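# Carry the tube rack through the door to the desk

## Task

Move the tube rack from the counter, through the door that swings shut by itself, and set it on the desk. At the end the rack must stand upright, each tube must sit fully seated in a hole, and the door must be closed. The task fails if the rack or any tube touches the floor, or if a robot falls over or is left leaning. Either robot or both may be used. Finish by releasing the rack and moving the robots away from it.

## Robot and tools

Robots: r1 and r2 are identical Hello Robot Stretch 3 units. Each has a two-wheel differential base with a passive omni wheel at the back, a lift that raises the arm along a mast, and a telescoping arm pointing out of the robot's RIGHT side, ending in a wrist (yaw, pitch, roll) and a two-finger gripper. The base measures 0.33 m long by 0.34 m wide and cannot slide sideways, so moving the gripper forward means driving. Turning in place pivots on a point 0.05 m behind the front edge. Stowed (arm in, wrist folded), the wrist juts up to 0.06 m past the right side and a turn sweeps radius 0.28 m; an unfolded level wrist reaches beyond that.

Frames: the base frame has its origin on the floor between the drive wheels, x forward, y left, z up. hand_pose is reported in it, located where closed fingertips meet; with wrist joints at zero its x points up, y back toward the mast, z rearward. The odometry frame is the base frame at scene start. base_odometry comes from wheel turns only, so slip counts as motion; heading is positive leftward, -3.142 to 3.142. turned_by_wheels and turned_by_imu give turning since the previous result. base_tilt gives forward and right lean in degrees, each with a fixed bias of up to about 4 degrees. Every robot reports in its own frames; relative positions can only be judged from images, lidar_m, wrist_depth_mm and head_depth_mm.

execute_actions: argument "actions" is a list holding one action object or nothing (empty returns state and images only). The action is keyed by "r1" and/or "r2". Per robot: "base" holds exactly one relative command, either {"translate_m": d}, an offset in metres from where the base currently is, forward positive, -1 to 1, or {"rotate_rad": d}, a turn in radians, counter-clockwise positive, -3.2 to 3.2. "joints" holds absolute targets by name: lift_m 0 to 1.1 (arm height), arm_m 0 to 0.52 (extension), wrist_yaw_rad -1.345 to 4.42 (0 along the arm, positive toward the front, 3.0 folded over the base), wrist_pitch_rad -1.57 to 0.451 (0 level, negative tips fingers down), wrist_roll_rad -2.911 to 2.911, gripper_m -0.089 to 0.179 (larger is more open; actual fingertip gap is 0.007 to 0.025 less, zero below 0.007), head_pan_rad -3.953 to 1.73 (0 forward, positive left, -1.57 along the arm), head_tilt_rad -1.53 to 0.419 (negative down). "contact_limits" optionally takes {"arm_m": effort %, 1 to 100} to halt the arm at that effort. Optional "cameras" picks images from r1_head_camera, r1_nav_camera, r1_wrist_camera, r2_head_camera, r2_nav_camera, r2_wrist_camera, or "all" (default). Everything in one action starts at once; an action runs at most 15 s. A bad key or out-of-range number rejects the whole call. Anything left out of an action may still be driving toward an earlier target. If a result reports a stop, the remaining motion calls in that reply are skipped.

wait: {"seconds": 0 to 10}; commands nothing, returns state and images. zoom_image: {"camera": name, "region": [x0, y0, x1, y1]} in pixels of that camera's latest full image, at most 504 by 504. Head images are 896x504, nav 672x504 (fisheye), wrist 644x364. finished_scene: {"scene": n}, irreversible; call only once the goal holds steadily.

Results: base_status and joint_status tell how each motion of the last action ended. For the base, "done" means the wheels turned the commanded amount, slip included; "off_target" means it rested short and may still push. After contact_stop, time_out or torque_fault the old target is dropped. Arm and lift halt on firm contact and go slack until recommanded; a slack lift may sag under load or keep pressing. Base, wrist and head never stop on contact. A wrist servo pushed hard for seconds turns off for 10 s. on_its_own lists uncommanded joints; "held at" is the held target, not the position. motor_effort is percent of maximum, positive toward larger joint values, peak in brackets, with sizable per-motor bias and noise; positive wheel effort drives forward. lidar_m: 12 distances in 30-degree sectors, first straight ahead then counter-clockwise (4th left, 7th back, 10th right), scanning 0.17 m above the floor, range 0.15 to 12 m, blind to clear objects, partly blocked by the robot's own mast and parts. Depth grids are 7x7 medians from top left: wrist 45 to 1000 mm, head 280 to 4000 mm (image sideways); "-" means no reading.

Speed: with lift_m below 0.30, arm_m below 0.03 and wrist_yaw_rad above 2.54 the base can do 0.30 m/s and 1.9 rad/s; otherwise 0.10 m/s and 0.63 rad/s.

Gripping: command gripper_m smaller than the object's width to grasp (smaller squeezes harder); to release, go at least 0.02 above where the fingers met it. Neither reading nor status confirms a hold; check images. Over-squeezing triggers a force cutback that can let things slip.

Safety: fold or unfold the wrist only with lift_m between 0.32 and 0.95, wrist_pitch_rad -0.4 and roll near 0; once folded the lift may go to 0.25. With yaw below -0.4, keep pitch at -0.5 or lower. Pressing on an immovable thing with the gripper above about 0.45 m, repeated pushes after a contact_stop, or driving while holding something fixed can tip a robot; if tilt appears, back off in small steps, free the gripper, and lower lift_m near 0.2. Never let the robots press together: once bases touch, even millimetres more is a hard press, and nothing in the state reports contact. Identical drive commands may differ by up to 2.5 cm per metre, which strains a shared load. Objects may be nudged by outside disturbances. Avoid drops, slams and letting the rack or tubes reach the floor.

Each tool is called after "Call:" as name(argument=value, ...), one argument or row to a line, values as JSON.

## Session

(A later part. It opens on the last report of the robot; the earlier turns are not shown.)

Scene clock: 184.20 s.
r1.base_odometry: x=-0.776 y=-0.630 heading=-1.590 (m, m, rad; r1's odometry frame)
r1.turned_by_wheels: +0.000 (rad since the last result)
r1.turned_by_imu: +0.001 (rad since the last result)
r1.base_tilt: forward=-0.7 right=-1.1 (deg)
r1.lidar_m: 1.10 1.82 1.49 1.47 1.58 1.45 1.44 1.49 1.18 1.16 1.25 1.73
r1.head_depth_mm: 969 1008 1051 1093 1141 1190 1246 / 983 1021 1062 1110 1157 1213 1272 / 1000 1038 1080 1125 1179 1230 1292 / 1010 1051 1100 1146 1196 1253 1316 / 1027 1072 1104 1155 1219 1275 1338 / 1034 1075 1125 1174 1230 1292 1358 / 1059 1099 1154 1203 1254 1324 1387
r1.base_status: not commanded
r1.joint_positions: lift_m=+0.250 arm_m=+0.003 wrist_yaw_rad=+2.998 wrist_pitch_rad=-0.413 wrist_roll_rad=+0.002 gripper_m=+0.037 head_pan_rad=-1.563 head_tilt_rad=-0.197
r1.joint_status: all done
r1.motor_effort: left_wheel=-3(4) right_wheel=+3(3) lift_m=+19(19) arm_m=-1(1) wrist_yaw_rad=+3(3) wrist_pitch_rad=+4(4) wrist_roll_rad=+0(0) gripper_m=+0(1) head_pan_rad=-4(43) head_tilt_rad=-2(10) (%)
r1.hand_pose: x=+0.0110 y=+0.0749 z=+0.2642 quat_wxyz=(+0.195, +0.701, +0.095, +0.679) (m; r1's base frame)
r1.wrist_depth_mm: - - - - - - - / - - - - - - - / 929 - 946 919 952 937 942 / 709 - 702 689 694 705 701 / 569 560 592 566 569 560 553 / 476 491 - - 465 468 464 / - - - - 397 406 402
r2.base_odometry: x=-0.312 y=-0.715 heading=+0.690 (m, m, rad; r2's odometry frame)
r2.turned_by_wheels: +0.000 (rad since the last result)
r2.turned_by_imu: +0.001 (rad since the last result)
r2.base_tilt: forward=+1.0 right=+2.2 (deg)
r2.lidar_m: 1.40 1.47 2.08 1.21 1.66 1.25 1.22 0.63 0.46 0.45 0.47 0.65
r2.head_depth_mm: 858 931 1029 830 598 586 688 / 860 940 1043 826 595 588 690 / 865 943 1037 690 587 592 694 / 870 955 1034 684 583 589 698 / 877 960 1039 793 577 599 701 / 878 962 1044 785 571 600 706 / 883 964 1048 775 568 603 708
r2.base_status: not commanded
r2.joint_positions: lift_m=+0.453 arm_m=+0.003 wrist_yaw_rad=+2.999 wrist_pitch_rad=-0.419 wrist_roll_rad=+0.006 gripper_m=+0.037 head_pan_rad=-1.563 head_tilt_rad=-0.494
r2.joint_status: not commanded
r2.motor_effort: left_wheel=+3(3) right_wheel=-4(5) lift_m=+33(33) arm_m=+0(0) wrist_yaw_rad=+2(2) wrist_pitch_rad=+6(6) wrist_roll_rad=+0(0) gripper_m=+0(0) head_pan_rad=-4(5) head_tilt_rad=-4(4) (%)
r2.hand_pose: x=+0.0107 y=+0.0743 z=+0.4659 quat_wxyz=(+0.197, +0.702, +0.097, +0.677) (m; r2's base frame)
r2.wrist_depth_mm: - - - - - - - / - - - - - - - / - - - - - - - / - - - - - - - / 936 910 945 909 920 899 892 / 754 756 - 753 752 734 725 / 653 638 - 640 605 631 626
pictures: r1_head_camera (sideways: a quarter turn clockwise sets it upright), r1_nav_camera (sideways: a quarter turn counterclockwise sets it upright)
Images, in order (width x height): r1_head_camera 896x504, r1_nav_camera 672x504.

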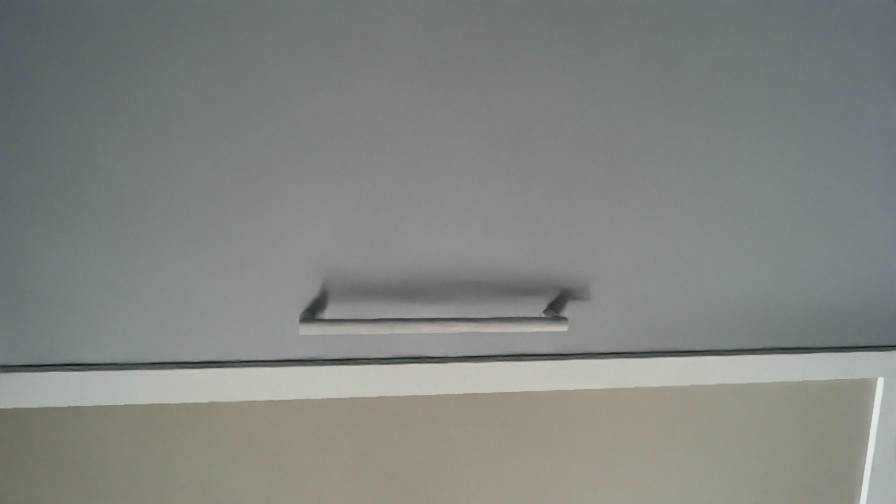

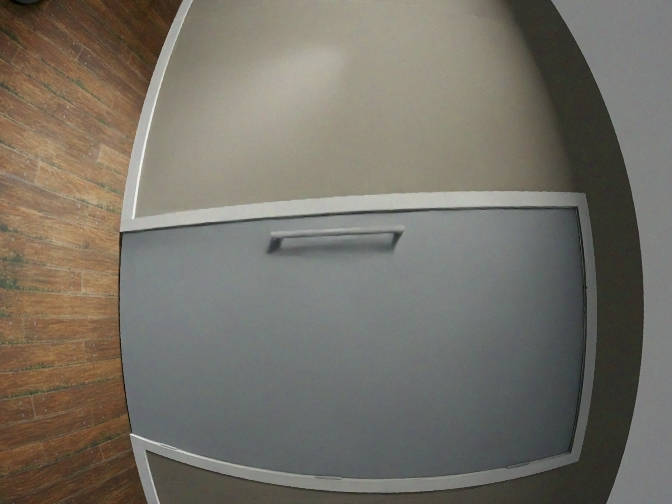

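Call:
execute_actions(
  actions=[
    {"r1": {"base": {"rotate_rad": -0.12}, "joints": {"lift_m": 0.85}}, "r2": {"base": {"translate_m": 0.3}, "joints": {"lift_m": 0.93}}},
  ],
  cameras=[],
)

Call:
execute_actions(
  actions=[
    {"r1": {"base": {"translate_m": 0.3}, "joints": {"wrist_yaw_rad": 0.0}}, "r2": {"joints": {"wrist_yaw_rad": 0.0}}},
  ],
  cameras=["r1_wrist_camera", "r1_head_camera", "r2_wrist_camera", "r2_head_camera"],
)

Scene clock: 253.27 s.
r1.base_odometry: x=-0.776 y=-0.630 heading=-1.710 (m, m, rad; r1's odometry frame)
r1.turned_by_wheels: -0.120 (rad since the last result)
r1.turned_by_imu: -0.117 (rad since the last result)
r1.base_tilt: forward=-0.6 right=-1.1 (deg)
r1.lidar_m: 1.12 1.13 1.52 1.47 1.52 1.49 1.43 1.48 1.21 1.16 1.20 1.64
r1.head_depth_mm: 995 1036 1075 1125 1175 1234 1295 / 996 1036 1080 1126 1180 1235 1298 / 1000 1038 1080 1131 1180 1239 1301 / 1002 1041 1084 1136 1186 1244 1308 / 1005 1044 1088 1135 1186 1247 1310 / 1008 1047 1088 1132 1193 1249 1317 / 1001 1042 1085 1139 1188 1248 1319
r1.base_status: done
r1.joint_positions: lift_m=+0.850 arm_m=+0.003 wrist_yaw_rad=+2.998 wrist_pitch_rad=-0.413 wrist_roll_rad=+0.002 gripper_m=+0.037 head_pan_rad=-1.563 head_tilt_rad=-0.198
r1.joint_status: all done
r1.motor_effort: left_wheel=+3(9) right_wheel=-2(7) lift_m=+36(37) arm_m=-1(1) wrist_yaw_rad=+3(3) wrist_pitch_rad=+4(4) wrist_roll_rad=+0(0) gripper_m=+0(0) head_pan_rad=-3(4) head_tilt_rad=-2(2) (%)
r1.hand_pose: x=+0.0110 y=+0.0749 z=+0.8633 quat_wxyz=(+0.195, +0.701, +0.095, +0.679) (m; r1's base frame)
r1.wrist_depth_mm: - - - - - - - / - - - - - - - / - - - - - - - / - - - - - - - / - - - - - - - / - - - - - - - / - - - - - - -
r2.base_odometry: x=-0.080 y=-0.524 heading=+0.690 (m, m, rad; r2's odometry frame)
r2.turned_by_wheels: +0.000 (rad since the last result)
r2.turned_by_imu: +0.003 (rad since the last result)
r2.base_tilt: forward=+1.1 right=+2.3 (deg)
r2.lidar_m: 1.10 1.16 1.63 1.25 1.26 1.56 1.52 0.63 0.47 0.45 0.48 0.66
r2.head_depth_mm: 870 948 1045 831 595 534 - / 872 954 1049 828 593 559 - / 876 961 1036 814 588 589 - / 881 961 1045 806 582 596 - / 888 969 1050 795 577 592 - / 893 974 1064 789 574 609 684 / 894 988 1065 777 569 612 721
r2.base_status: done
r2.joint_positions: lift_m=+0.930 arm_m=+0.003 wrist_yaw_rad=+2.999 wrist_pitch_rad=-0.418 wrist_roll_rad=+0.006 gripper_m=+0.037 head_pan_rad=-1.563 head_tilt_rad=-0.494
r2.joint_status: all done
r2.motor_effort: left_wheel=+3(8) right_wheel=-4(4) lift_m=+43(45) arm_m=+0(0) wrist_yaw_rad=+1(3) wrist_pitch_rad=+6(6) wrist_roll_rad=+0(0) gripper_m=+0(0) head_pan_rad=-5(5) head_tilt_rad=-4(4) (%)
r2.hand_pose: x=+0.0107 y=+0.0744 z=+0.9423 quat_wxyz=(+0.196, +0.702, +0.097, +0.677) (m; r2's base frame)
r2.wrist_depth_mm: - - - - - - - / - - - - - - - / - - - - - - - / - - - - - - - / - - - - - - - / - - - - - - - / - - - - - - -
pictures: none
No camera images: the call's "cameras" was empty. Leave "cameras" out to get every camera's image.

Scene clock: 257.70 s.
r1.base_odometry: x=-0.818 y=-0.927 heading=-1.710 (m, m, rad; r1's odometry frame)
r1.turned_by_wheels: +0.000 (rad since the last result)
r1.turned_by_imu: +0.002 (rad since the last result)
r1.base_tilt: forward=-0.7 right=-1.0 (deg)
r1.lidar_m: 1.40 0.84 1.52 1.47 1.52 1.80 1.73 1.65 1.20 1.15 1.20 1.47
r1.head_depth_mm: 988 1029 1075 1121 1178 1227 1288 / 993 1038 1077 1126 1174 1233 1299 / 996 1037 1080 1128 1183 1239 1296 / 1000 1037 1076 1124 1179 1245 1302 / 999 1041 1084 1135 1188 1243 1314 / 1005 1046 1088 1144 1191 1249 1312 / 1006 1047 1094 1144 1196 1256 1321
r1.base_status: done
r1.joint_positions: lift_m=+0.850 arm_m=+0.003 wrist_yaw_rad=+0.003 wrist_pitch_rad=-0.413 wrist_roll_rad=+0.002 gripper_m=+0.037 head_pan_rad=-1.563 head_tilt_rad=-0.198
r1.joint_status: all done
r1.motor_effort: left_wheel=+3(10) right_wheel=-2(4) lift_m=+36(36) arm_m=-1(1) wrist_yaw_rad=-4(5) wrist_pitch_rad=+4(4) wrist_roll_rad=+0(0) gripper_m=+1(0) head_pan_rad=-5(4) head_tilt_rad=-1(1) (%)
r1.hand_pose: x=-0.0208 y=-0.3727 z=+0.8633 quat_wxyz=(+0.692, +0.146, -0.692, -0.144) (m; r1's base frame)
r1.wrist_depth_mm: 791 837 806 823 853 849 875 / 859 891 866 907 935 966 947 / 937 988 996 966 - - - / - - - - - - - / - - - - - - - / - - - - - - - / - - - - - - -
r2.base_odometry: x=-0.080 y=-0.524 heading=+0.690 (m, m, rad; r2's odometry frame)
r2.turned_by_wheels: +0.000 (rad since the last result)
r2.turned_by_imu: +0.001 (rad since the last result)
r2.base_tilt: forward=+1.0 right=+2.3 (deg)
r2.lidar_m: 1.10 1.16 1.63 1.01 0.97 1.56 1.52 0.63 0.47 0.45 0.47 0.66
r2.head_depth_mm: 866 949 1043 829 598 536 - / 870 951 1051 822 593 558 - / 877 958 1044 812 587 - - / 885 956 1044 801 584 - - / 888 966 1052 795 578 602 712 / 892 970 1060 786 573 608 717 / 896 973 1064 778 569 611 721
r2.base_status: not commanded
r2.joint_positions: lift_m=+0.930 arm_m=+0.003 wrist_yaw_rad=+0.002 wrist_pitch_rad=-0.418 wrist_roll_rad=+0.006 gripper_m=+0.037 head_pan_rad=-1.563 head_tilt_rad=-0.494
r2.joint_status: all done
r2.motor_effort: left_wheel=+3(2) right_wheel=-4(4) lift_m=+43(44) arm_m=+0(0) wrist_yaw_rad=-2(3) wrist_pitch_rad=+6(6) wrist_roll_rad=+0(0) gripper_m=+0(1) head_pan_rad=-4(5) head_tilt_rad=-4(4) (%)
r2.hand_pose: x=-0.0211 y=-0.3721 z=+0.9423 quat_wxyz=(+0.690, +0.147, -0.693, -0.147) (m; r2's base frame)
r2.wrist_depth_mm: 831 795 789 770 763 753 698 / 685 673 661 645 629 611 366 / 422 416 411 402 398 390 369 / 304 301 299 297 291 288 287 / 260 256 249 244 242 239 235 / 323 317 307 302 293 289 284 / 366 365 366 346 347 327 318
pictures: r1_head_camera (sideways: a quarter turn clockwise sets it upright), r1_wrist_camera, r2_head_camera (sideways: a quarter turn clockwise sets it upright), r2_wrist_camera
Images, in order (width x height): r1_head_camera 896x504, r1_wrist_camera 644x364, r2_head_camera 896x504, r2_wrist_camera 644x364.

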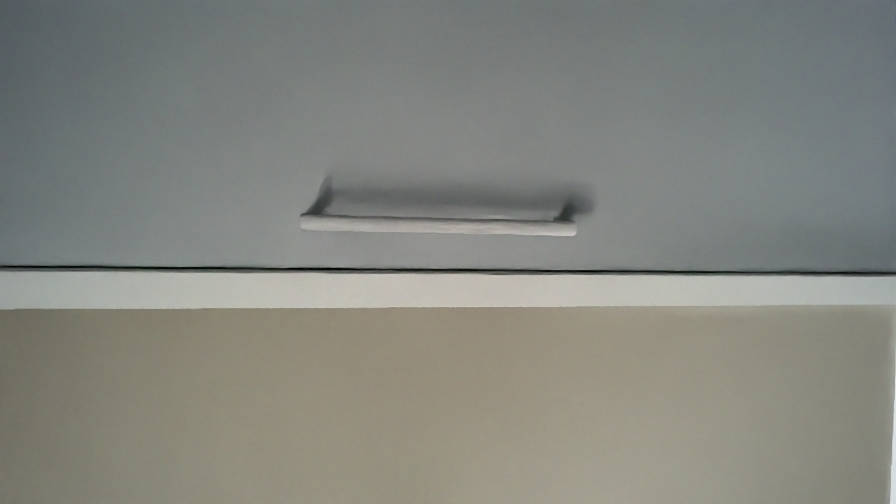

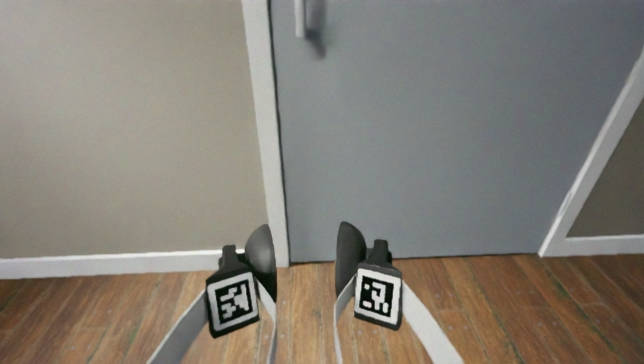

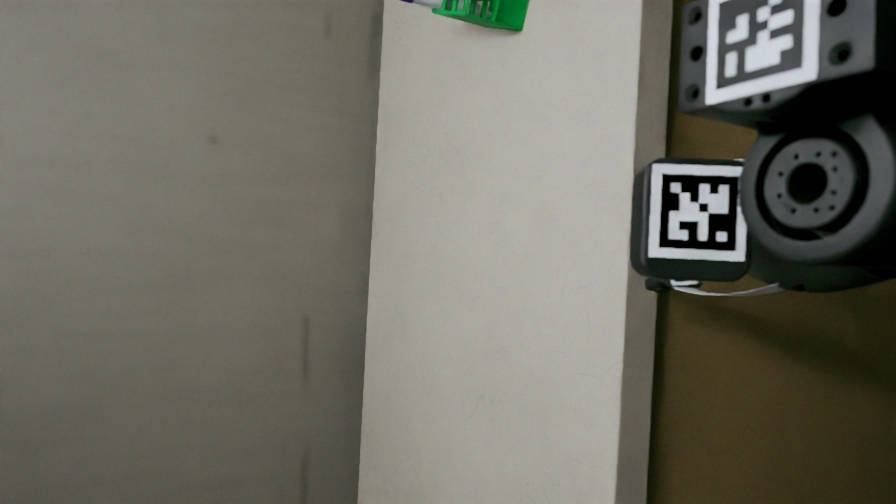

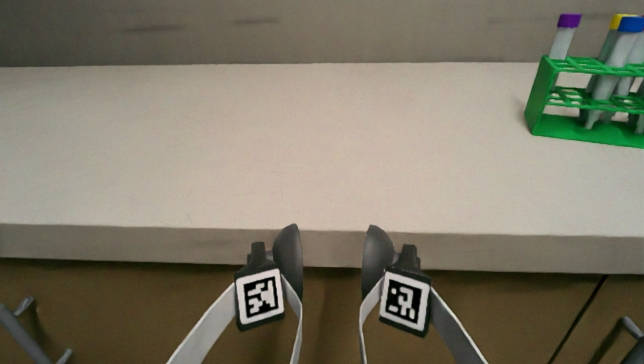

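Call:
execute_actions(
  actions=[
    {"r1": {"base": {"rotate_rad": -0.733}}, "r2": {"base": {"translate_m": -0.3}, "joints": {"wrist_pitch_rad": 0.0, "lift_m": 0.88}}},
  ],
  cameras=["r2_wrist_camera", "r2_head_camera"],
)

Scene clock: 328.73 s.
r1.base_odometry: x=-0.818 y=-0.927 heading=-2.442 (m, m, rad; r1's odometry frame)
r1.turned_by_wheels: -0.733 (rad since the last result)
r1.turned_by_imu: -0.726 (rad since the last result)
r1.base_tilt: forward=-0.7 right=-1.1 (deg)
r1.lidar_m: 1.38 0.80 0.92 1.65 1.46 1.47 1.75 1.73 1.74 1.31 1.16 1.15
r1.head_depth_mm: 1705 1778 1831 1896 1945 1973 1627 / 1592 1667 1758 1853 1964 2018 1623 / 1438 1510 1581 1662 1737 1851 1621 / 1311 1372 1425 1491 1571 1639 1626 / 1213 1263 1313 1370 1427 1491 1532 / 1126 1169 1216 1262 1316 1366 1423 / 1048 1089 1129 1170 1204 1254 1306
r1.base_status: done
r1.joint_positions: lift_m=+0.850 arm_m=+0.003 wrist_yaw_rad=+0.003 wrist_pitch_rad=-0.413 wrist_roll_rad=+0.002 gripper_m=+0.037 head_pan_rad=-1.563 head_tilt_rad=-0.198
r1.joint_status: not commanded
r1.motor_effort: left_wheel=+4(8) right_wheel=-3(6) lift_m=+36(36) arm_m=-1(1) wrist_yaw_rad=-3(4) wrist_pitch_rad=+4(4) wrist_roll_rad=+0(0) gripper_m=+0(0) head_pan_rad=-4(4) head_tilt_rad=-1(1) (%)
r1.hand_pose: x=-0.0210 y=-0.3727 z=+0.8633 quat_wxyz=(+0.692, +0.146, -0.692, -0.145) (m; r1's base frame)
r1.wrist_depth_mm: 710 845 - - - - - / 736 880 - - - - - / 794 921 - - - - - / 835 981 - - - - - / 861 - - - - - - / 920 - - - - - - / 983 - - - - - -
r2.base_odometry: x=-0.312 y=-0.715 heading=+0.690 (m, m, rad; r2's odometry frame)
r2.turned_by_wheels: +0.000 (rad since the last result)
r2.turned_by_imu: +0.000 (rad since the last result)
r2.base_tilt: forward=+1.0 right=+2.3 (deg)
r2.lidar_m: 1.40 1.47 2.07 0.89 1.66 1.25 1.22 0.63 0.46 0.45 0.47 0.65
r2.head_depth_mm: 856 938 1031 830 597 585 - / 863 941 1038 821 592 590 - / 867 942 1044 687 611 537 - / 870 949 1035 681 605 - - / 877 954 1040 795 578 598 703 / 877 961 1038 787 574 598 706 / 882 973 1049 775 568 603 709
r2.base_status: done
r2.joint_positions: lift_m=+0.880 arm_m=+0.003 wrist_yaw_rad=+0.001 wrist_pitch_rad=-0.022 wrist_roll_rad=+0.006 gripper_m=+0.037 head_pan_rad=-1.563 head_tilt_rad=-0.494
r2.joint_status: all done
r2.motor_effort: left_wheel=+3(4) right_wheel=-4(9) lift_m=+23(36) arm_m=-1(0) wrist_yaw_rad=-2(1) wrist_pitch_rad=+7(8) wrist_roll_rad=+0(0) gripper_m=+0(1) head_pan_rad=-4(4) head_tilt_rad=-4(3) (%)
r2.hand_pose: x=-0.0211 y=-0.4034 z=+0.9894 quat_wxyz=(+0.705, +0.008, -0.709, -0.007) (m; r2's base frame)
r2.wrist_depth_mm: 872 839 819 811 783 783 742 / 872 884 844 823 795 796 768 / 901 909 862 848 824 794 787 / 915 895 875 402 835 831 804 / 470 465 467 394 467 465 464 / 303 308 319 308 309 309 306 / 228 229 219 229 218 229 227
pictures: r2_head_camera (sideways: a quarter turn clockwise sets it upright), r2_wrist_camera
Images, in order (width x height): r2_head_camera 896x504, r2_wrist_camera 644x364.

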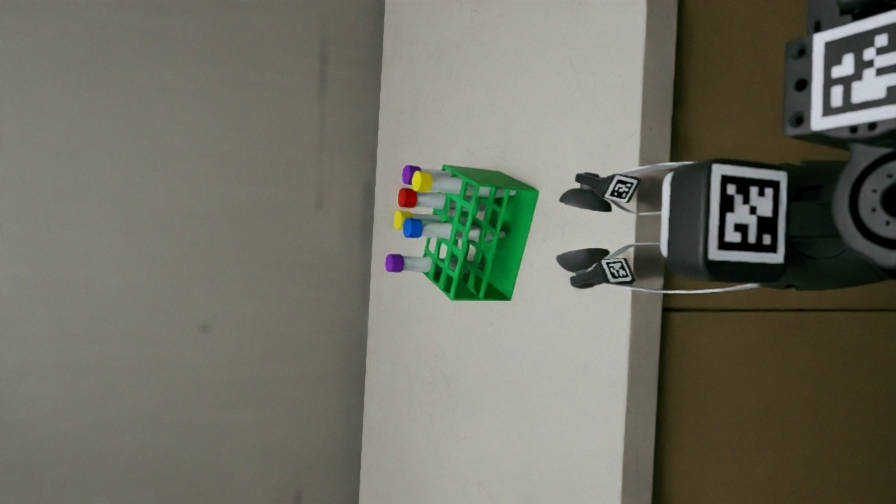

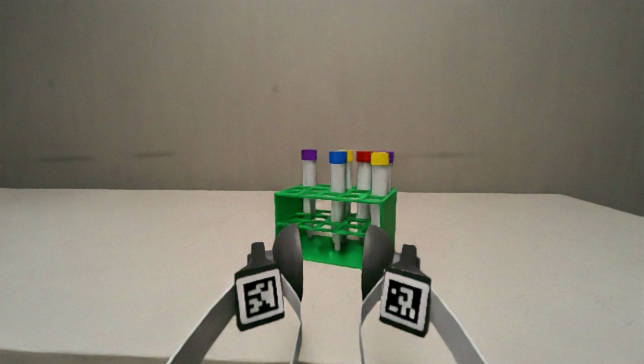

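Call:
zoom_image(
  camera="r2_wrist_camera",
  region=[240, 120, 440, 290],
)

Region (240, 120, 440, 290) of r2_wrist_camera's 644x364 image, scaled by 2.520; it fills the top 428 rows of this view, and the rest is white.

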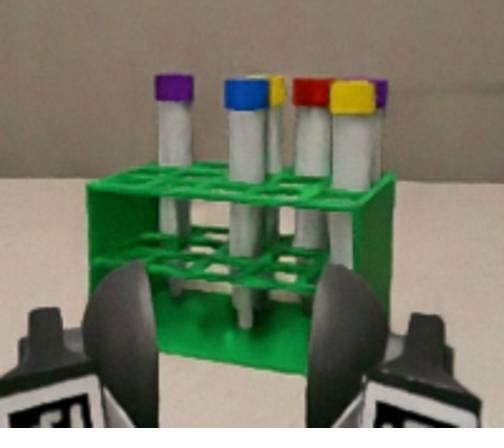

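Call:
zoom_image(
  camera="r2_head_camera",
  region=[370, 150, 560, 310],
)

Region (370, 150, 560, 310) of r2_head_camera's 896x504 image, scaled by 2.653, with more detail than that image has; it fills the top 424 rows of this view, and the rest is white.

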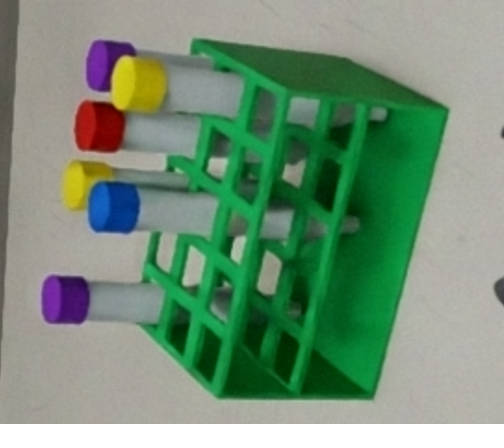

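Call:
execute_actions(
  actions=[
    {"r1": {"base": {"translate_m": 0.545}}, "r2": {"joints": {"gripper_m": 0.179}}},
  ],
  cameras=["r2_head_camera", "r2_wrist_camera"],
)

Scene clock: 455.40 s.
r1.base_odometry: x=-1.235 y=-1.278 heading=-2.442 (m, m, rad; r1's odometry frame)
r1.turned_by_wheels: +0.000 (rad since the last result)
r1.turned_by_imu: +0.004 (rad since the last result)
r1.base_tilt: forward=-0.6 right=-1.0 (deg)
r1.lidar_m: 0.94 1.01 1.01 0.53 1.83 1.84 2.20 2.14 1.47 0.89 0.79 0.79
r1.head_depth_mm: 1188 1259 1331 1427 1512 1629 1627 / 1077 1123 1183 1255 1335 1412 1489 / 973 1017 1067 1124 1181 1253 1331 / 891 929 968 1012 1062 1120 1184 / 821 853 889 926 966 1009 1063 / 762 789 808 824 864 923 963 / 710 732 746 773 801 831 872
r1.base_status: done
r1.joint_positions: lift_m=+0.850 arm_m=+0.003 wrist_yaw_rad=+0.003 wrist_pitch_rad=-0.413 wrist_roll_rad=+0.002 gripper_m=+0.037 head_pan_rad=-1.563 head_tilt_rad=-0.198
r1.joint_status: not commanded
r1.motor_effort: left_wheel=+2(9) right_wheel=-2(3) lift_m=+36(37) arm_m=-1(1) wrist_yaw_rad=-3(3) wrist_pitch_rad=+4(4) wrist_roll_rad=+0(0) gripper_m=+0(0) head_pan_rad=-4(5) head_tilt_rad=-1(1) (%)
r1.hand_pose: x=-0.0210 y=-0.3727 z=+0.8633 quat_wxyz=(+0.692, +0.146, -0.692, -0.145) (m; r1's base frame)
r1.wrist_depth_mm: 452 512 629 804 - - - / 486 547 686 872 - - - / 500 571 718 951 - - - / 538 622 789 - - - - / 567 677 815 - - - - / 581 713 - - - - - / 628 741 - - - - -
r2.base_odometry: x=-0.312 y=-0.715 heading=+0.690 (m, m, rad; r2's odometry frame)
r2.turned_by_wheels: +0.000 (rad since the last result)
r2.turned_by_imu: +0.001 (rad since the last result)
r2.base_tilt: forward=+1.1 right=+2.2 (deg)
r2.lidar_m: 1.39 1.47 2.08 2.68 0.66 1.25 1.22 0.63 0.46 0.45 0.47 0.65
r2.head_depth_mm: 855 938 1030 834 597 587 - / 860 943 1038 822 616 588 - / 866 945 1038 690 588 536 - / 871 948 1031 684 584 - - / 875 958 1043 792 589 603 711 / 879 956 1046 786 584 600 705 / 884 963 1055 777 567 601 712
r2.base_status: not commanded
r2.joint_positions: lift_m=+0.880 arm_m=+0.003 wrist_yaw_rad=+0.001 wrist_pitch_rad=-0.022 wrist_roll_rad=+0.006 gripper_m=+0.179 head_pan_rad=-1.563 head_tilt_rad=-0.494
r2.joint_status: all done
r2.motor_effort: left_wheel=+3(3) right_wheel=-4(4) lift_m=+23(23) arm_m=+0(1) wrist_yaw_rad=-2(1) wrist_pitch_rad=+7(7) wrist_roll_rad=+1(0) gripper_m=+0(100) head_pan_rad=-4(4) head_tilt_rad=-4(4) (%)
r2.hand_pose: x=-0.0211 y=-0.4034 z=+0.9895 quat_wxyz=(+0.705, +0.008, -0.709, -0.007) (m; r2's base frame)
r2.wrist_depth_mm: 873 838 838 793 798 761 762 / 894 854 839 828 809 784 765 / 909 889 863 834 820 812 790 / 911 914 876 401 840 819 806 / 467 514 468 397 423 474 467 / 318 309 306 307 308 310 304 / - 217 230 229 230 228 -
pictures: r2_head_camera (sideways: a quarter turn clockwise sets it upright), r2_wrist_camera
Images, in order (width x height): r2_head_camera 896x504, r2_wrist_camera 644x364.

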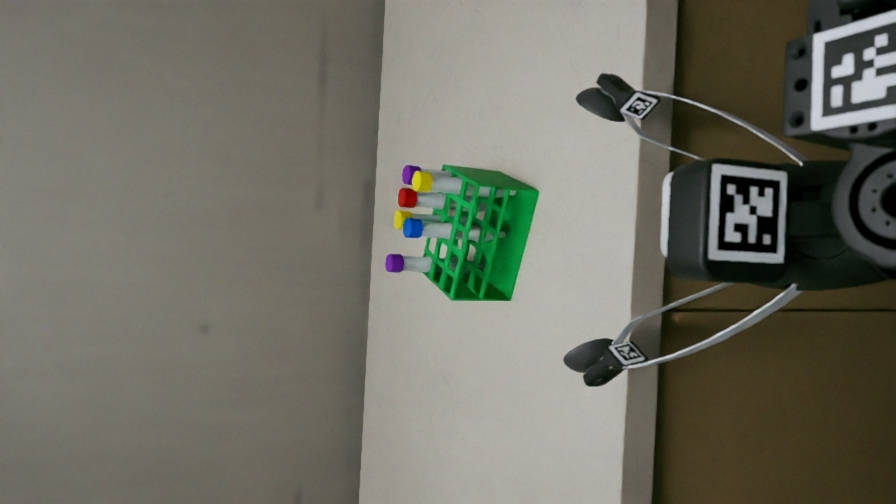

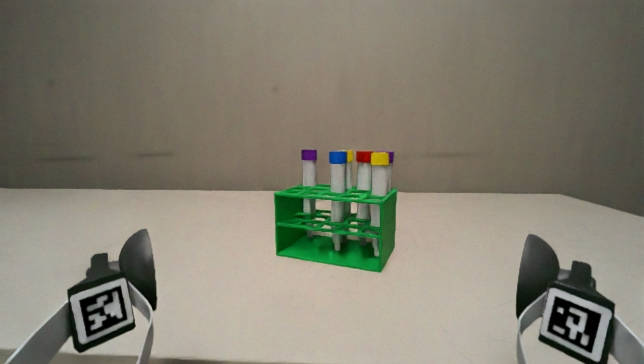

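Call:
execute_actions(
  actions=[
    {"r1": {"base": {"rotate_rad": 0.21}}, "r2": {"base": {"rotate_rad": -0.40}}},
  ],
  cameras=["r2_head_camera", "r2_wrist_camera", "r1_head_camera", "r1_wrist_camera"],
)

Scene clock: 524.07 s.
r1.base_odometry: x=-1.235 y=-1.278 heading=-2.232 (m, m, rad; r1's odometry frame)
r1.turned_by_wheels: +0.210 (rad since the last result)
r1.turned_by_imu: +0.209 (rad since the last result)
r1.base_tilt: forward=-0.6 right=-1.1 (deg)
r1.lidar_m: 1.12 1.01 0.56 0.56 1.85 1.91 2.22 2.14 1.12 0.82 0.79 0.82
r1.head_depth_mm: 913 959 1011 1069 1129 1200 1283 / 859 900 943 992 1046 1103 1181 / 812 846 887 930 979 1027 1090 / 768 797 818 855 901 958 1011 / 717 748 779 811 848 887 929 / 691 719 747 774 808 844 885 / 658 684 708 735 763 797 833
r1.base_status: done
r1.joint_positions: lift_m=+0.850 arm_m=+0.003 wrist_yaw_rad=+0.002 wrist_pitch_rad=-0.413 wrist_roll_rad=+0.002 gripper_m=+0.037 head_pan_rad=-1.563 head_tilt_rad=-0.198
r1.joint_status: not commanded
r1.motor_effort: left_wheel=-4(8) right_wheel=+3(6) lift_m=+36(36) arm_m=-1(1) wrist_yaw_rad=-3(3) wrist_pitch_rad=+4(4) wrist_roll_rad=+0(0) gripper_m=+1(0) head_pan_rad=-3(4) head_tilt_rad=-2(1) (%)
r1.hand_pose: x=-0.0210 y=-0.3727 z=+0.8633 quat_wxyz=(+0.692, +0.146, -0.692, -0.145) (m; r1's base frame)
r1.wrist_depth_mm: 426 466 535 641 755 963 - / 454 506 567 688 851 - - / 476 550 611 753 910 - - / 504 578 661 850 - - - / 538 614 704 928 - - - / 579 664 - - - - - / 620 718 955 - - - -
r2.base_odometry: x=-0.312 y=-0.715 heading=+0.290 (m, m, rad; r2's odometry frame)
r2.turned_by_wheels: -0.400 (rad since the last result)
r2.turned_by_imu: -0.396 (rad since the last result)
r2.base_tilt: forward=+1.0 right=+2.3 (deg)
r2.lidar_m: 0.75 1.39 1.54 2.42 2.68 0.58 1.23 1.22 0.56 0.45 0.45 0.49
r2.head_depth_mm: 1040 1148 1293 1389 683 841 - / 999 1099 1239 822 642 766 - / 962 1057 1150 809 615 685 - / 924 1018 1104 802 584 - - / 894 977 1058 792 589 610 726 / 868 935 1019 713 584 575 667 / 834 907 989 639 569 540 619
r2.base_status: done
r2.joint_positions: lift_m=+0.880 arm_m=+0.003 wrist_yaw_rad=+0.000 wrist_pitch_rad=-0.021 wrist_roll_rad=+0.006 gripper_m=+0.179 head_pan_rad=-1.563 head_tilt_rad=-0.494
r2.joint_status: not commanded
r2.motor_effort: left_wheel=+3(8) right_wheel=-4(8) lift_m=+23(23) arm_m=+0(1) wrist_yaw_rad=+0(1) wrist_pitch_rad=+7(7) wrist_roll_rad=+0(0) gripper_m=+1(1) head_pan_rad=-5(4) head_tilt_rad=-4(4) (%)
r2.hand_pose: x=-0.0213 y=-0.4034 z=+0.9896 quat_wxyz=(+0.705, +0.008, -0.709, -0.008) (m; r2's base frame)
r2.wrist_depth_mm: 680 737 819 869 947 - 992 / 701 754 817 901 985 - - / 711 779 832 922 - - 995 / 725 372 834 900 - - - / 368 365 465 474 470 493 978 / 315 308 307 308 309 311 891 / - 219 230 250 284 343 -
pictures: r1_head_camera (sideways: a quarter turn clockwise sets it upright), r1_wrist_camera, r2_head_camera (sideways: a quarter turn clockwise sets it upright), r2_wrist_camera
Images, in order (width x height): r1_head_camera 896x504, r1_wrist_camera 644x364, r2_head_camera 896x504, r2_wrist_camera 644x364.

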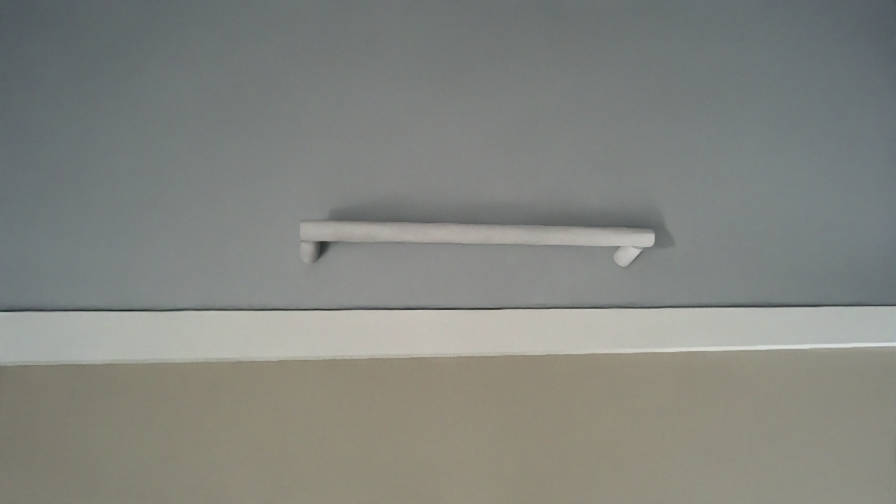

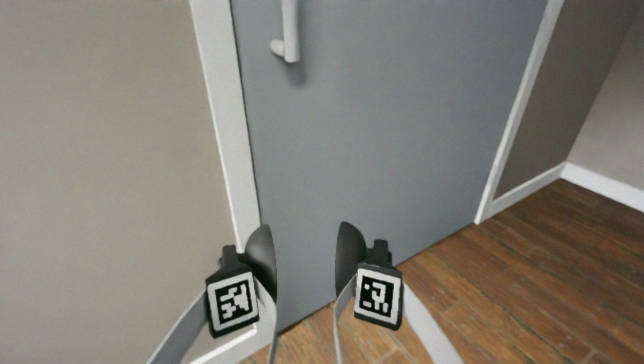

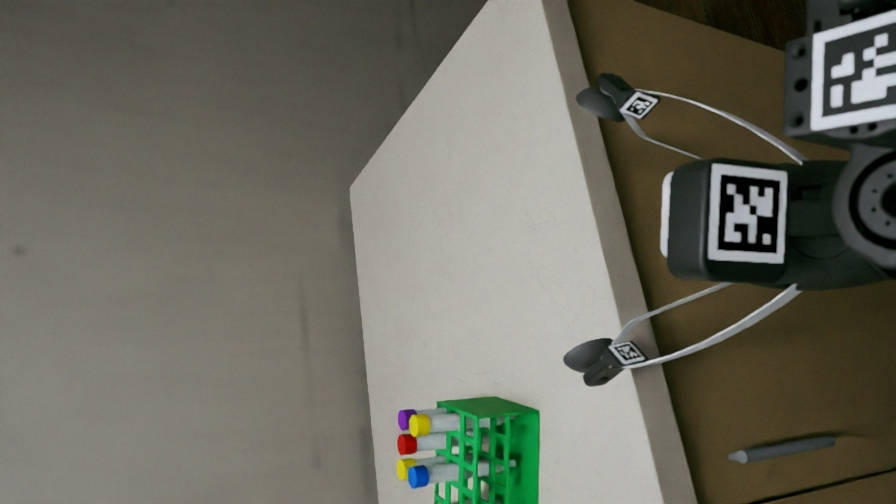

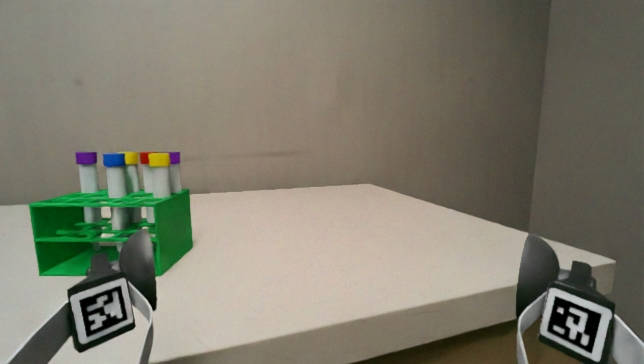

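Call:
execute_actions(
  actions=[
    {"r1": {"joints": {"lift_m": 1.0, "wrist_pitch_rad": 0.0, "gripper_m": 0.10}}, "r2": {"base": {"translate_m": 0.26}}},
  ],
  cameras=["r2_head_camera", "r2_wrist_camera", "r1_wrist_camera"],
)

Scene clock: 596.37 s.
r1.base_odometry: x=-1.235 y=-1.278 heading=-2.232 (m, m, rad; r1's odometry frame)
r1.turned_by_wheels: +0.000 (rad since the last result)
r1.turned_by_imu: +0.001 (rad since the last result)
r1.base_tilt: forward=-0.6 right=-1.1 (deg)
r1.lidar_m: 1.12 1.01 0.93 0.80 1.85 1.91 2.22 2.14 1.12 0.82 0.79 0.82
r1.head_depth_mm: 915 959 1009 1066 1131 1195 - / 859 898 943 991 1048 - - / 809 846 885 930 976 - - / 767 801 817 855 903 949 988 / 717 747 777 810 848 881 928 / 690 719 745 777 811 845 883 / 658 682 708 736 764 798 831
r1.base_status: not commanded
r1.joint_positions: lift_m=+1.000 arm_m=+0.003 wrist_yaw_rad=+0.002 wrist_pitch_rad=-0.024 wrist_roll_rad=+0.002 gripper_m=+0.100 head_pan_rad=-1.563 head_tilt_rad=-0.198
r1.joint_status: all done
r1.motor_effort: left_wheel=-4(4) right_wheel=+3(3) lift_m=+36(38) arm_m=-1(1) wrist_yaw_rad=-3(4) wrist_pitch_rad=+8(7) wrist_roll_rad=+0(0) gripper_m=+0(86) head_pan_rad=-4(5) head_tilt_rad=-1(2) (%)
r1.hand_pose: x=-0.0208 y=-0.4034 z=+1.1082 quat_wxyz=(+0.707, +0.009, -0.707, -0.008) (m; r1's base frame)
r1.wrist_depth_mm: 444 489 551 660 792 - - / 450 511 566 668 831 - - / 461 514 567 700 857 - - / 466 526 588 713 868 - - / 468 542 607 729 887 - - / 486 526 626 761 876 - - / 482 563 653 800 - - -
r2.base_odometry: x=-0.063 y=-0.641 heading=+0.290 (m, m, rad; r2's odometry frame)
r2.turned_by_wheels: +0.000 (rad since the last result)
r2.turned_by_imu: +0.002 (rad since the last result)
r2.base_tilt: forward=+1.0 right=+2.3 (deg)
r2.lidar_m: 0.59 1.15 1.27 2.00 2.77 0.80 1.47 1.46 0.44 0.36 0.35 0.38
r2.head_depth_mm: 948 1045 1156 831 597 632 - / 912 1007 1103 823 613 583 - / 875 967 1056 625 588 508 - / 842 924 1022 650 583 - - / 816 891 975 792 588 468 550 / 787 859 940 786 583 450 510 / 761 826 904 777 570 449 475
r2.base_status: done
r2.joint_positions: lift_m=+0.880 arm_m=+0.003 wrist_yaw_rad=+0.000 wrist_pitch_rad=-0.021 wrist_roll_rad=+0.006 gripper_m=+0.179 head_pan_rad=-1.563 head_tilt_rad=-0.494
r2.joint_status: not commanded
r2.motor_effort: left_wheel=+3(8) right_wheel=-4(5) lift_m=+23(22) arm_m=+0(1) wrist_yaw_rad=+0(0) wrist_pitch_rad=+7(7) wrist_roll_rad=+0(0) gripper_m=+0(1) head_pan_rad=-4(4) head_tilt_rad=-4(4) (%)
r2.hand_pose: x=-0.0213 y=-0.4034 z=+0.9896 quat_wxyz=(+0.705, +0.008, -0.709, -0.008) (m; r2's base frame)
r2.wrist_depth_mm: 615 658 709 770 856 948 - / 618 669 717 802 875 988 - / 640 685 741 824 919 - - / 647 701 754 386 682 - - / 467 524 472 359 379 467 466 / 318 305 309 309 310 307 308 / - 218 229 230 229 229 -
pictures: r1_wrist_camera, r2_head_camera (sideways: a quarter turn clockwise sets it upright), r2_wrist_camera
Images, in order (width x height): r1_wrist_camera 644x364, r2_head_camera 896x504, r2_wrist_camera 644x364.

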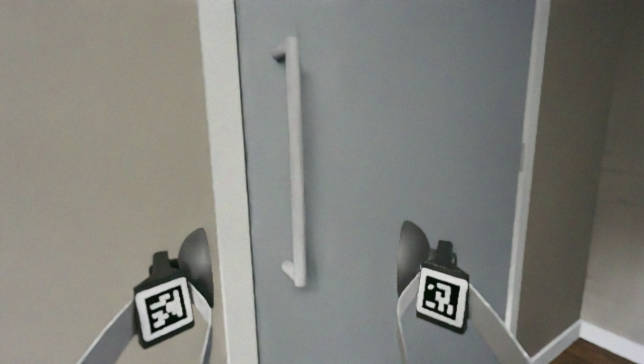

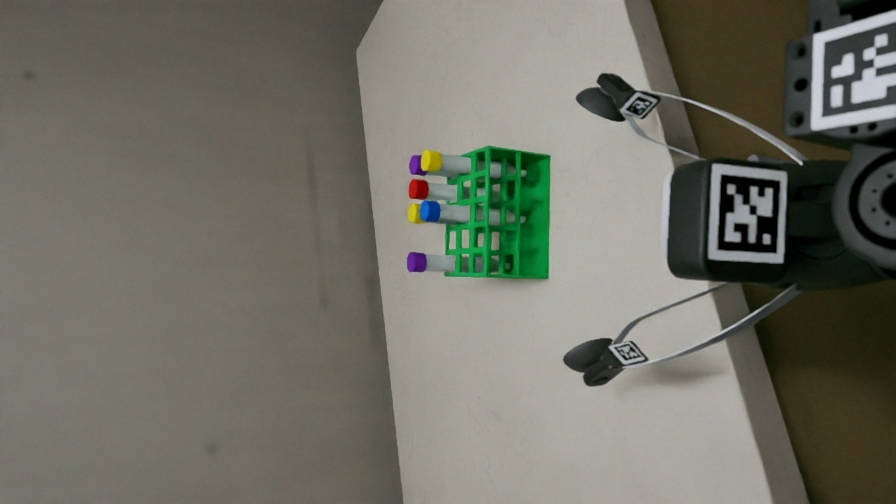

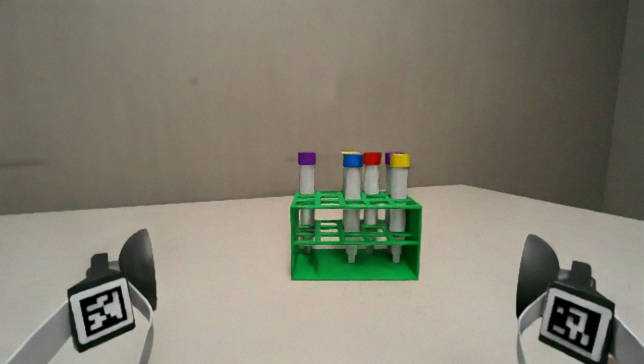

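Call:
execute_actions(
  actions=[
    {"r2": {"base": {"translate_m": -0.02}, "joints": {"lift_m": 0.84, "arm_m": 0.17}}},
  ],
  cameras=["r2_head_camera", "r2_wrist_camera"],
)

Scene clock: 621.77 s.
r1.base_odometry: x=-1.235 y=-1.278 heading=-2.232 (m, m, rad; r1's odometry frame)
r1.turned_by_wheels: +0.000 (rad since the last result)
r1.turned_by_imu: +0.001 (rad since the last result)
r1.base_tilt: forward=-0.6 right=-1.1 (deg)
r1.lidar_m: 1.12 1.01 0.87 0.78 1.85 1.90 2.22 2.14 1.12 0.82 0.79 0.82
r1.head_depth_mm: 915 960 1009 1068 1131 1187 - / 859 898 943 993 1049 - - / 811 846 884 927 975 - - / 766 798 817 856 899 943 982 / 718 746 777 814 846 878 928 / 690 717 746 776 809 845 883 / 659 683 708 736 767 800 833
r1.base_status: not commanded
r1.joint_positions: lift_m=+1.000 arm_m=+0.003 wrist_yaw_rad=+0.002 wrist_pitch_rad=-0.024 wrist_roll_rad=+0.002 gripper_m=+0.100 head_pan_rad=-1.563 head_tilt_rad=-0.198
r1.joint_status: not commanded
r1.motor_effort: left_wheel=-4(4) right_wheel=+3(3) lift_m=+36(36) arm_m=-1(1) wrist_yaw_rad=-3(3) wrist_pitch_rad=+8(8) wrist_roll_rad=+0(0) gripper_m=+0(1) head_pan_rad=-4(5) head_tilt_rad=-2(1) (%)
r1.hand_pose: x=-0.0208 y=-0.4034 z=+1.1082 quat_wxyz=(+0.707, +0.009, -0.707, -0.008) (m; r1's base frame)
r1.wrist_depth_mm: 437 492 550 660 784 - - / 451 499 566 680 821 - - / 463 507 578 690 843 - - / 469 528 595 722 872 - - / 467 526 600 729 850 - - / 481 526 636 768 872 - - / 483 554 642 773 - - -
r2.base_odometry: x=-0.082 y=-0.646 heading=+0.290 (m, m, rad; r2's odometry frame)
r2.turned_by_wheels: +0.000 (rad since the last result)
r2.turned_by_imu: -0.127 (rad since the last result)
r2.base_tilt: forward=+1.0 right=+2.2 (deg)
r2.lidar_m: 0.53 1.19 1.25 1.76 2.79 0.76 0.87 1.42 0.52 0.38 0.37 0.38
r2.head_depth_mm: 1079 1203 1359 833 653 - - / 1012 1123 1251 820 643 - 898 / 958 1063 1140 811 637 - 779 / 911 1005 1088 680 655 - 679 / 866 948 1035 690 567 500 609 / 829 897 980 786 572 470 552 / 789 855 935 776 569 449 503
r2.base_status: done
r2.joint_positions: lift_m=+0.840 arm_m=+0.169 wrist_yaw_rad=-0.007 wrist_pitch_rad=-0.060 wrist_roll_rad=-0.002 gripper_m=+0.179 head_pan_rad=-1.564 head_tilt_rad=-0.495
r2.joint_status: all done
r2.on_its_own: arm_m is at rest, and its effort (+17) is outside its rest range (-14 to +14)
r2.motor_effort: left_wheel=-4(15) right_wheel=+13(87) lift_m=+24(26) arm_m=+17(28) wrist_yaw_rad=+8(14) wrist_pitch_rad=+20(27) wrist_roll_rad=+6(6) gripper_m=+0(0) head_pan_rad=-4(5) head_tilt_rad=-3(4) (%)
r2.hand_pose: x=-0.0232 y=-0.5681 z=+0.9396 quat_wxyz=(+0.708, +0.019, -0.706, -0.024) (m; r2's base frame)
r2.wrist_depth_mm: 496 544 603 688 808 924 989 / 503 554 628 697 834 986 - / 516 574 240 245 848 - - / 511 513 232 237 539 544 982 / 279 284 235 243 287 290 291 / 207 179 191 197 197 198 198 / - 142 149 150 151 150 -
pictures: r2_head_camera (sideways: a quarter turn clockwise sets it upright), r2_wrist_camera
Images, in order (width x height): r2_head_camera 896x504, r2_wrist_camera 644x364.

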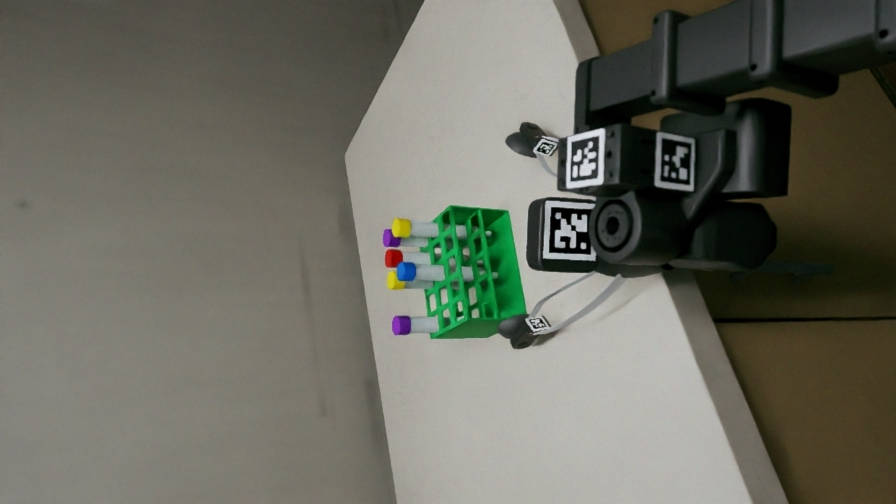

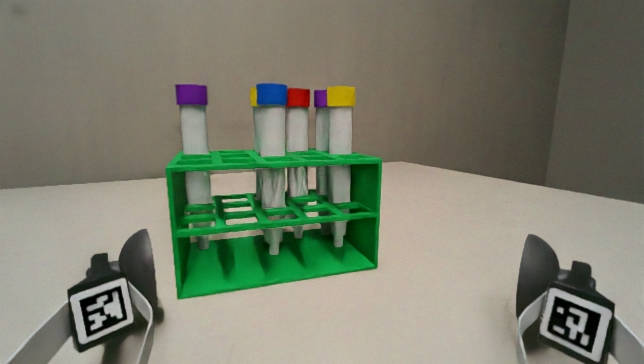

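Call:
execute_actions(
  actions=[
    {"r2": {"joints": {"lift_m": 0.885, "wrist_pitch_rad": -0.2}}},
  ],
  cameras=["r2_head_camera", "r2_wrist_camera"],
)

Scene clock: 649.17 s.
r1.base_odometry: x=-1.235 y=-1.278 heading=-2.232 (m, m, rad; r1's odometry frame)
r1.turned_by_wheels: +0.000 (rad since the last result)
r1.turned_by_imu: +0.003 (rad since the last result)
r1.base_tilt: forward=-0.6 right=-1.1 (deg)
r1.lidar_m: 1.12 1.01 0.87 0.78 1.85 1.90 2.22 2.14 1.12 0.82 0.79 0.82
r1.head_depth_mm: 912 961 1009 1068 1128 1192 - / 861 898 945 991 1047 - - / 810 844 886 926 974 - - / 766 800 818 856 901 945 985 / 718 748 779 812 844 883 929 / 692 718 746 776 812 844 883 / 658 682 708 736 766 797 833
r1.base_status: not commanded
r1.joint_positions: lift_m=+1.000 arm_m=+0.003 wrist_yaw_rad=+0.002 wrist_pitch_rad=-0.024 wrist_roll_rad=+0.002 gripper_m=+0.100 head_pan_rad=-1.563 head_tilt_rad=-0.198
r1.joint_status: not commanded
r1.motor_effort: left_wheel=-4(4) right_wheel=+3(3) lift_m=+36(37) arm_m=-1(2) wrist_yaw_rad=-3(3) wrist_pitch_rad=+8(8) wrist_roll_rad=+0(0) gripper_m=+0(0) head_pan_rad=-4(4) head_tilt_rad=-1(1) (%)
r1.hand_pose: x=-0.0208 y=-0.4034 z=+1.1082 quat_wxyz=(+0.707, +0.009, -0.707, -0.008) (m; r1's base frame)
r1.wrist_depth_mm: 438 497 545 650 792 996 - / 443 508 568 683 819 - - / 462 504 573 697 851 - - / 465 517 585 706 907 - - / 464 531 618 738 865 - - / 487 520 637 768 869 - - / 500 569 645 786 992 - -
r2.base_odometry: x=-0.082 y=-0.646 heading=+0.291 (m, m, rad; r2's odometry frame)
r2.turned_by_wheels: +0.000 (rad since the last result)
r2.turned_by_imu: +0.003 (rad since the last result)
r2.base_tilt: forward=+1.0 right=+2.3 (deg)
r2.lidar_m: 0.53 1.19 1.25 1.76 2.78 0.76 0.86 1.43 0.51 0.38 0.37 0.38
r2.head_depth_mm: 1074 1205 1358 828 648 - 1022 / 1013 1123 1247 823 - 755 888 / 961 1058 1140 833 - 665 772 / 909 995 1088 671 - 572 680 / 865 943 1029 716 558 499 607 / 826 897 987 784 573 468 548 / 786 853 926 776 568 447 501
r2.base_status: not commanded
r2.joint_positions: lift_m=+0.885 arm_m=+0.170 wrist_yaw_rad=-0.002 wrist_pitch_rad=-0.213 wrist_roll_rad=+0.005 gripper_m=+0.179 head_pan_rad=-1.564 head_tilt_rad=-0.495
r2.joint_status: all done
r2.motor_effort: left_wheel=+1(4) right_wheel=-2(13) lift_m=+43(44) arm_m=+1(17) wrist_yaw_rad=+2(8) wrist_pitch_rad=+4(19) wrist_roll_rad=+1(6) gripper_m=+1(1) head_pan_rad=-4(4) head_tilt_rad=-4(3) (%)
r2.hand_pose: x=-0.0219 y=-0.5602 z=+0.9455 quat_wxyz=(+0.702, +0.075, -0.705, -0.076) (m; r2's base frame)
r2.wrist_depth_mm: 482 525 582 662 755 901 - / 499 545 604 244 816 960 - / 517 564 224 229 704 - - / 391 388 229 239 384 381 376 / 268 266 229 243 262 262 261 / 213 202 197 201 199 200 199 / - 157 162 163 161 160 -
pictures: r2_head_camera (sideways: a quarter turn clockwise sets it upright), r2_wrist_camera
Images, in order (width x height): r2_head_camera 896x504, r2_wrist_camera 644x364.

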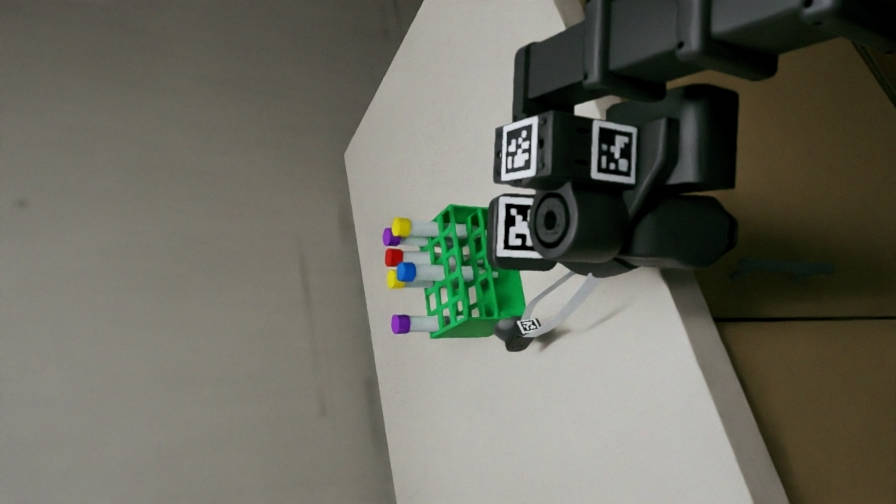

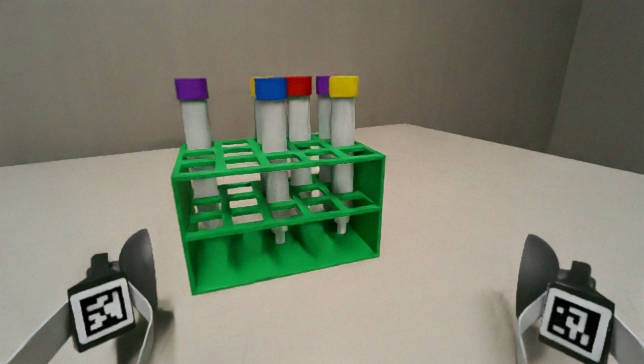

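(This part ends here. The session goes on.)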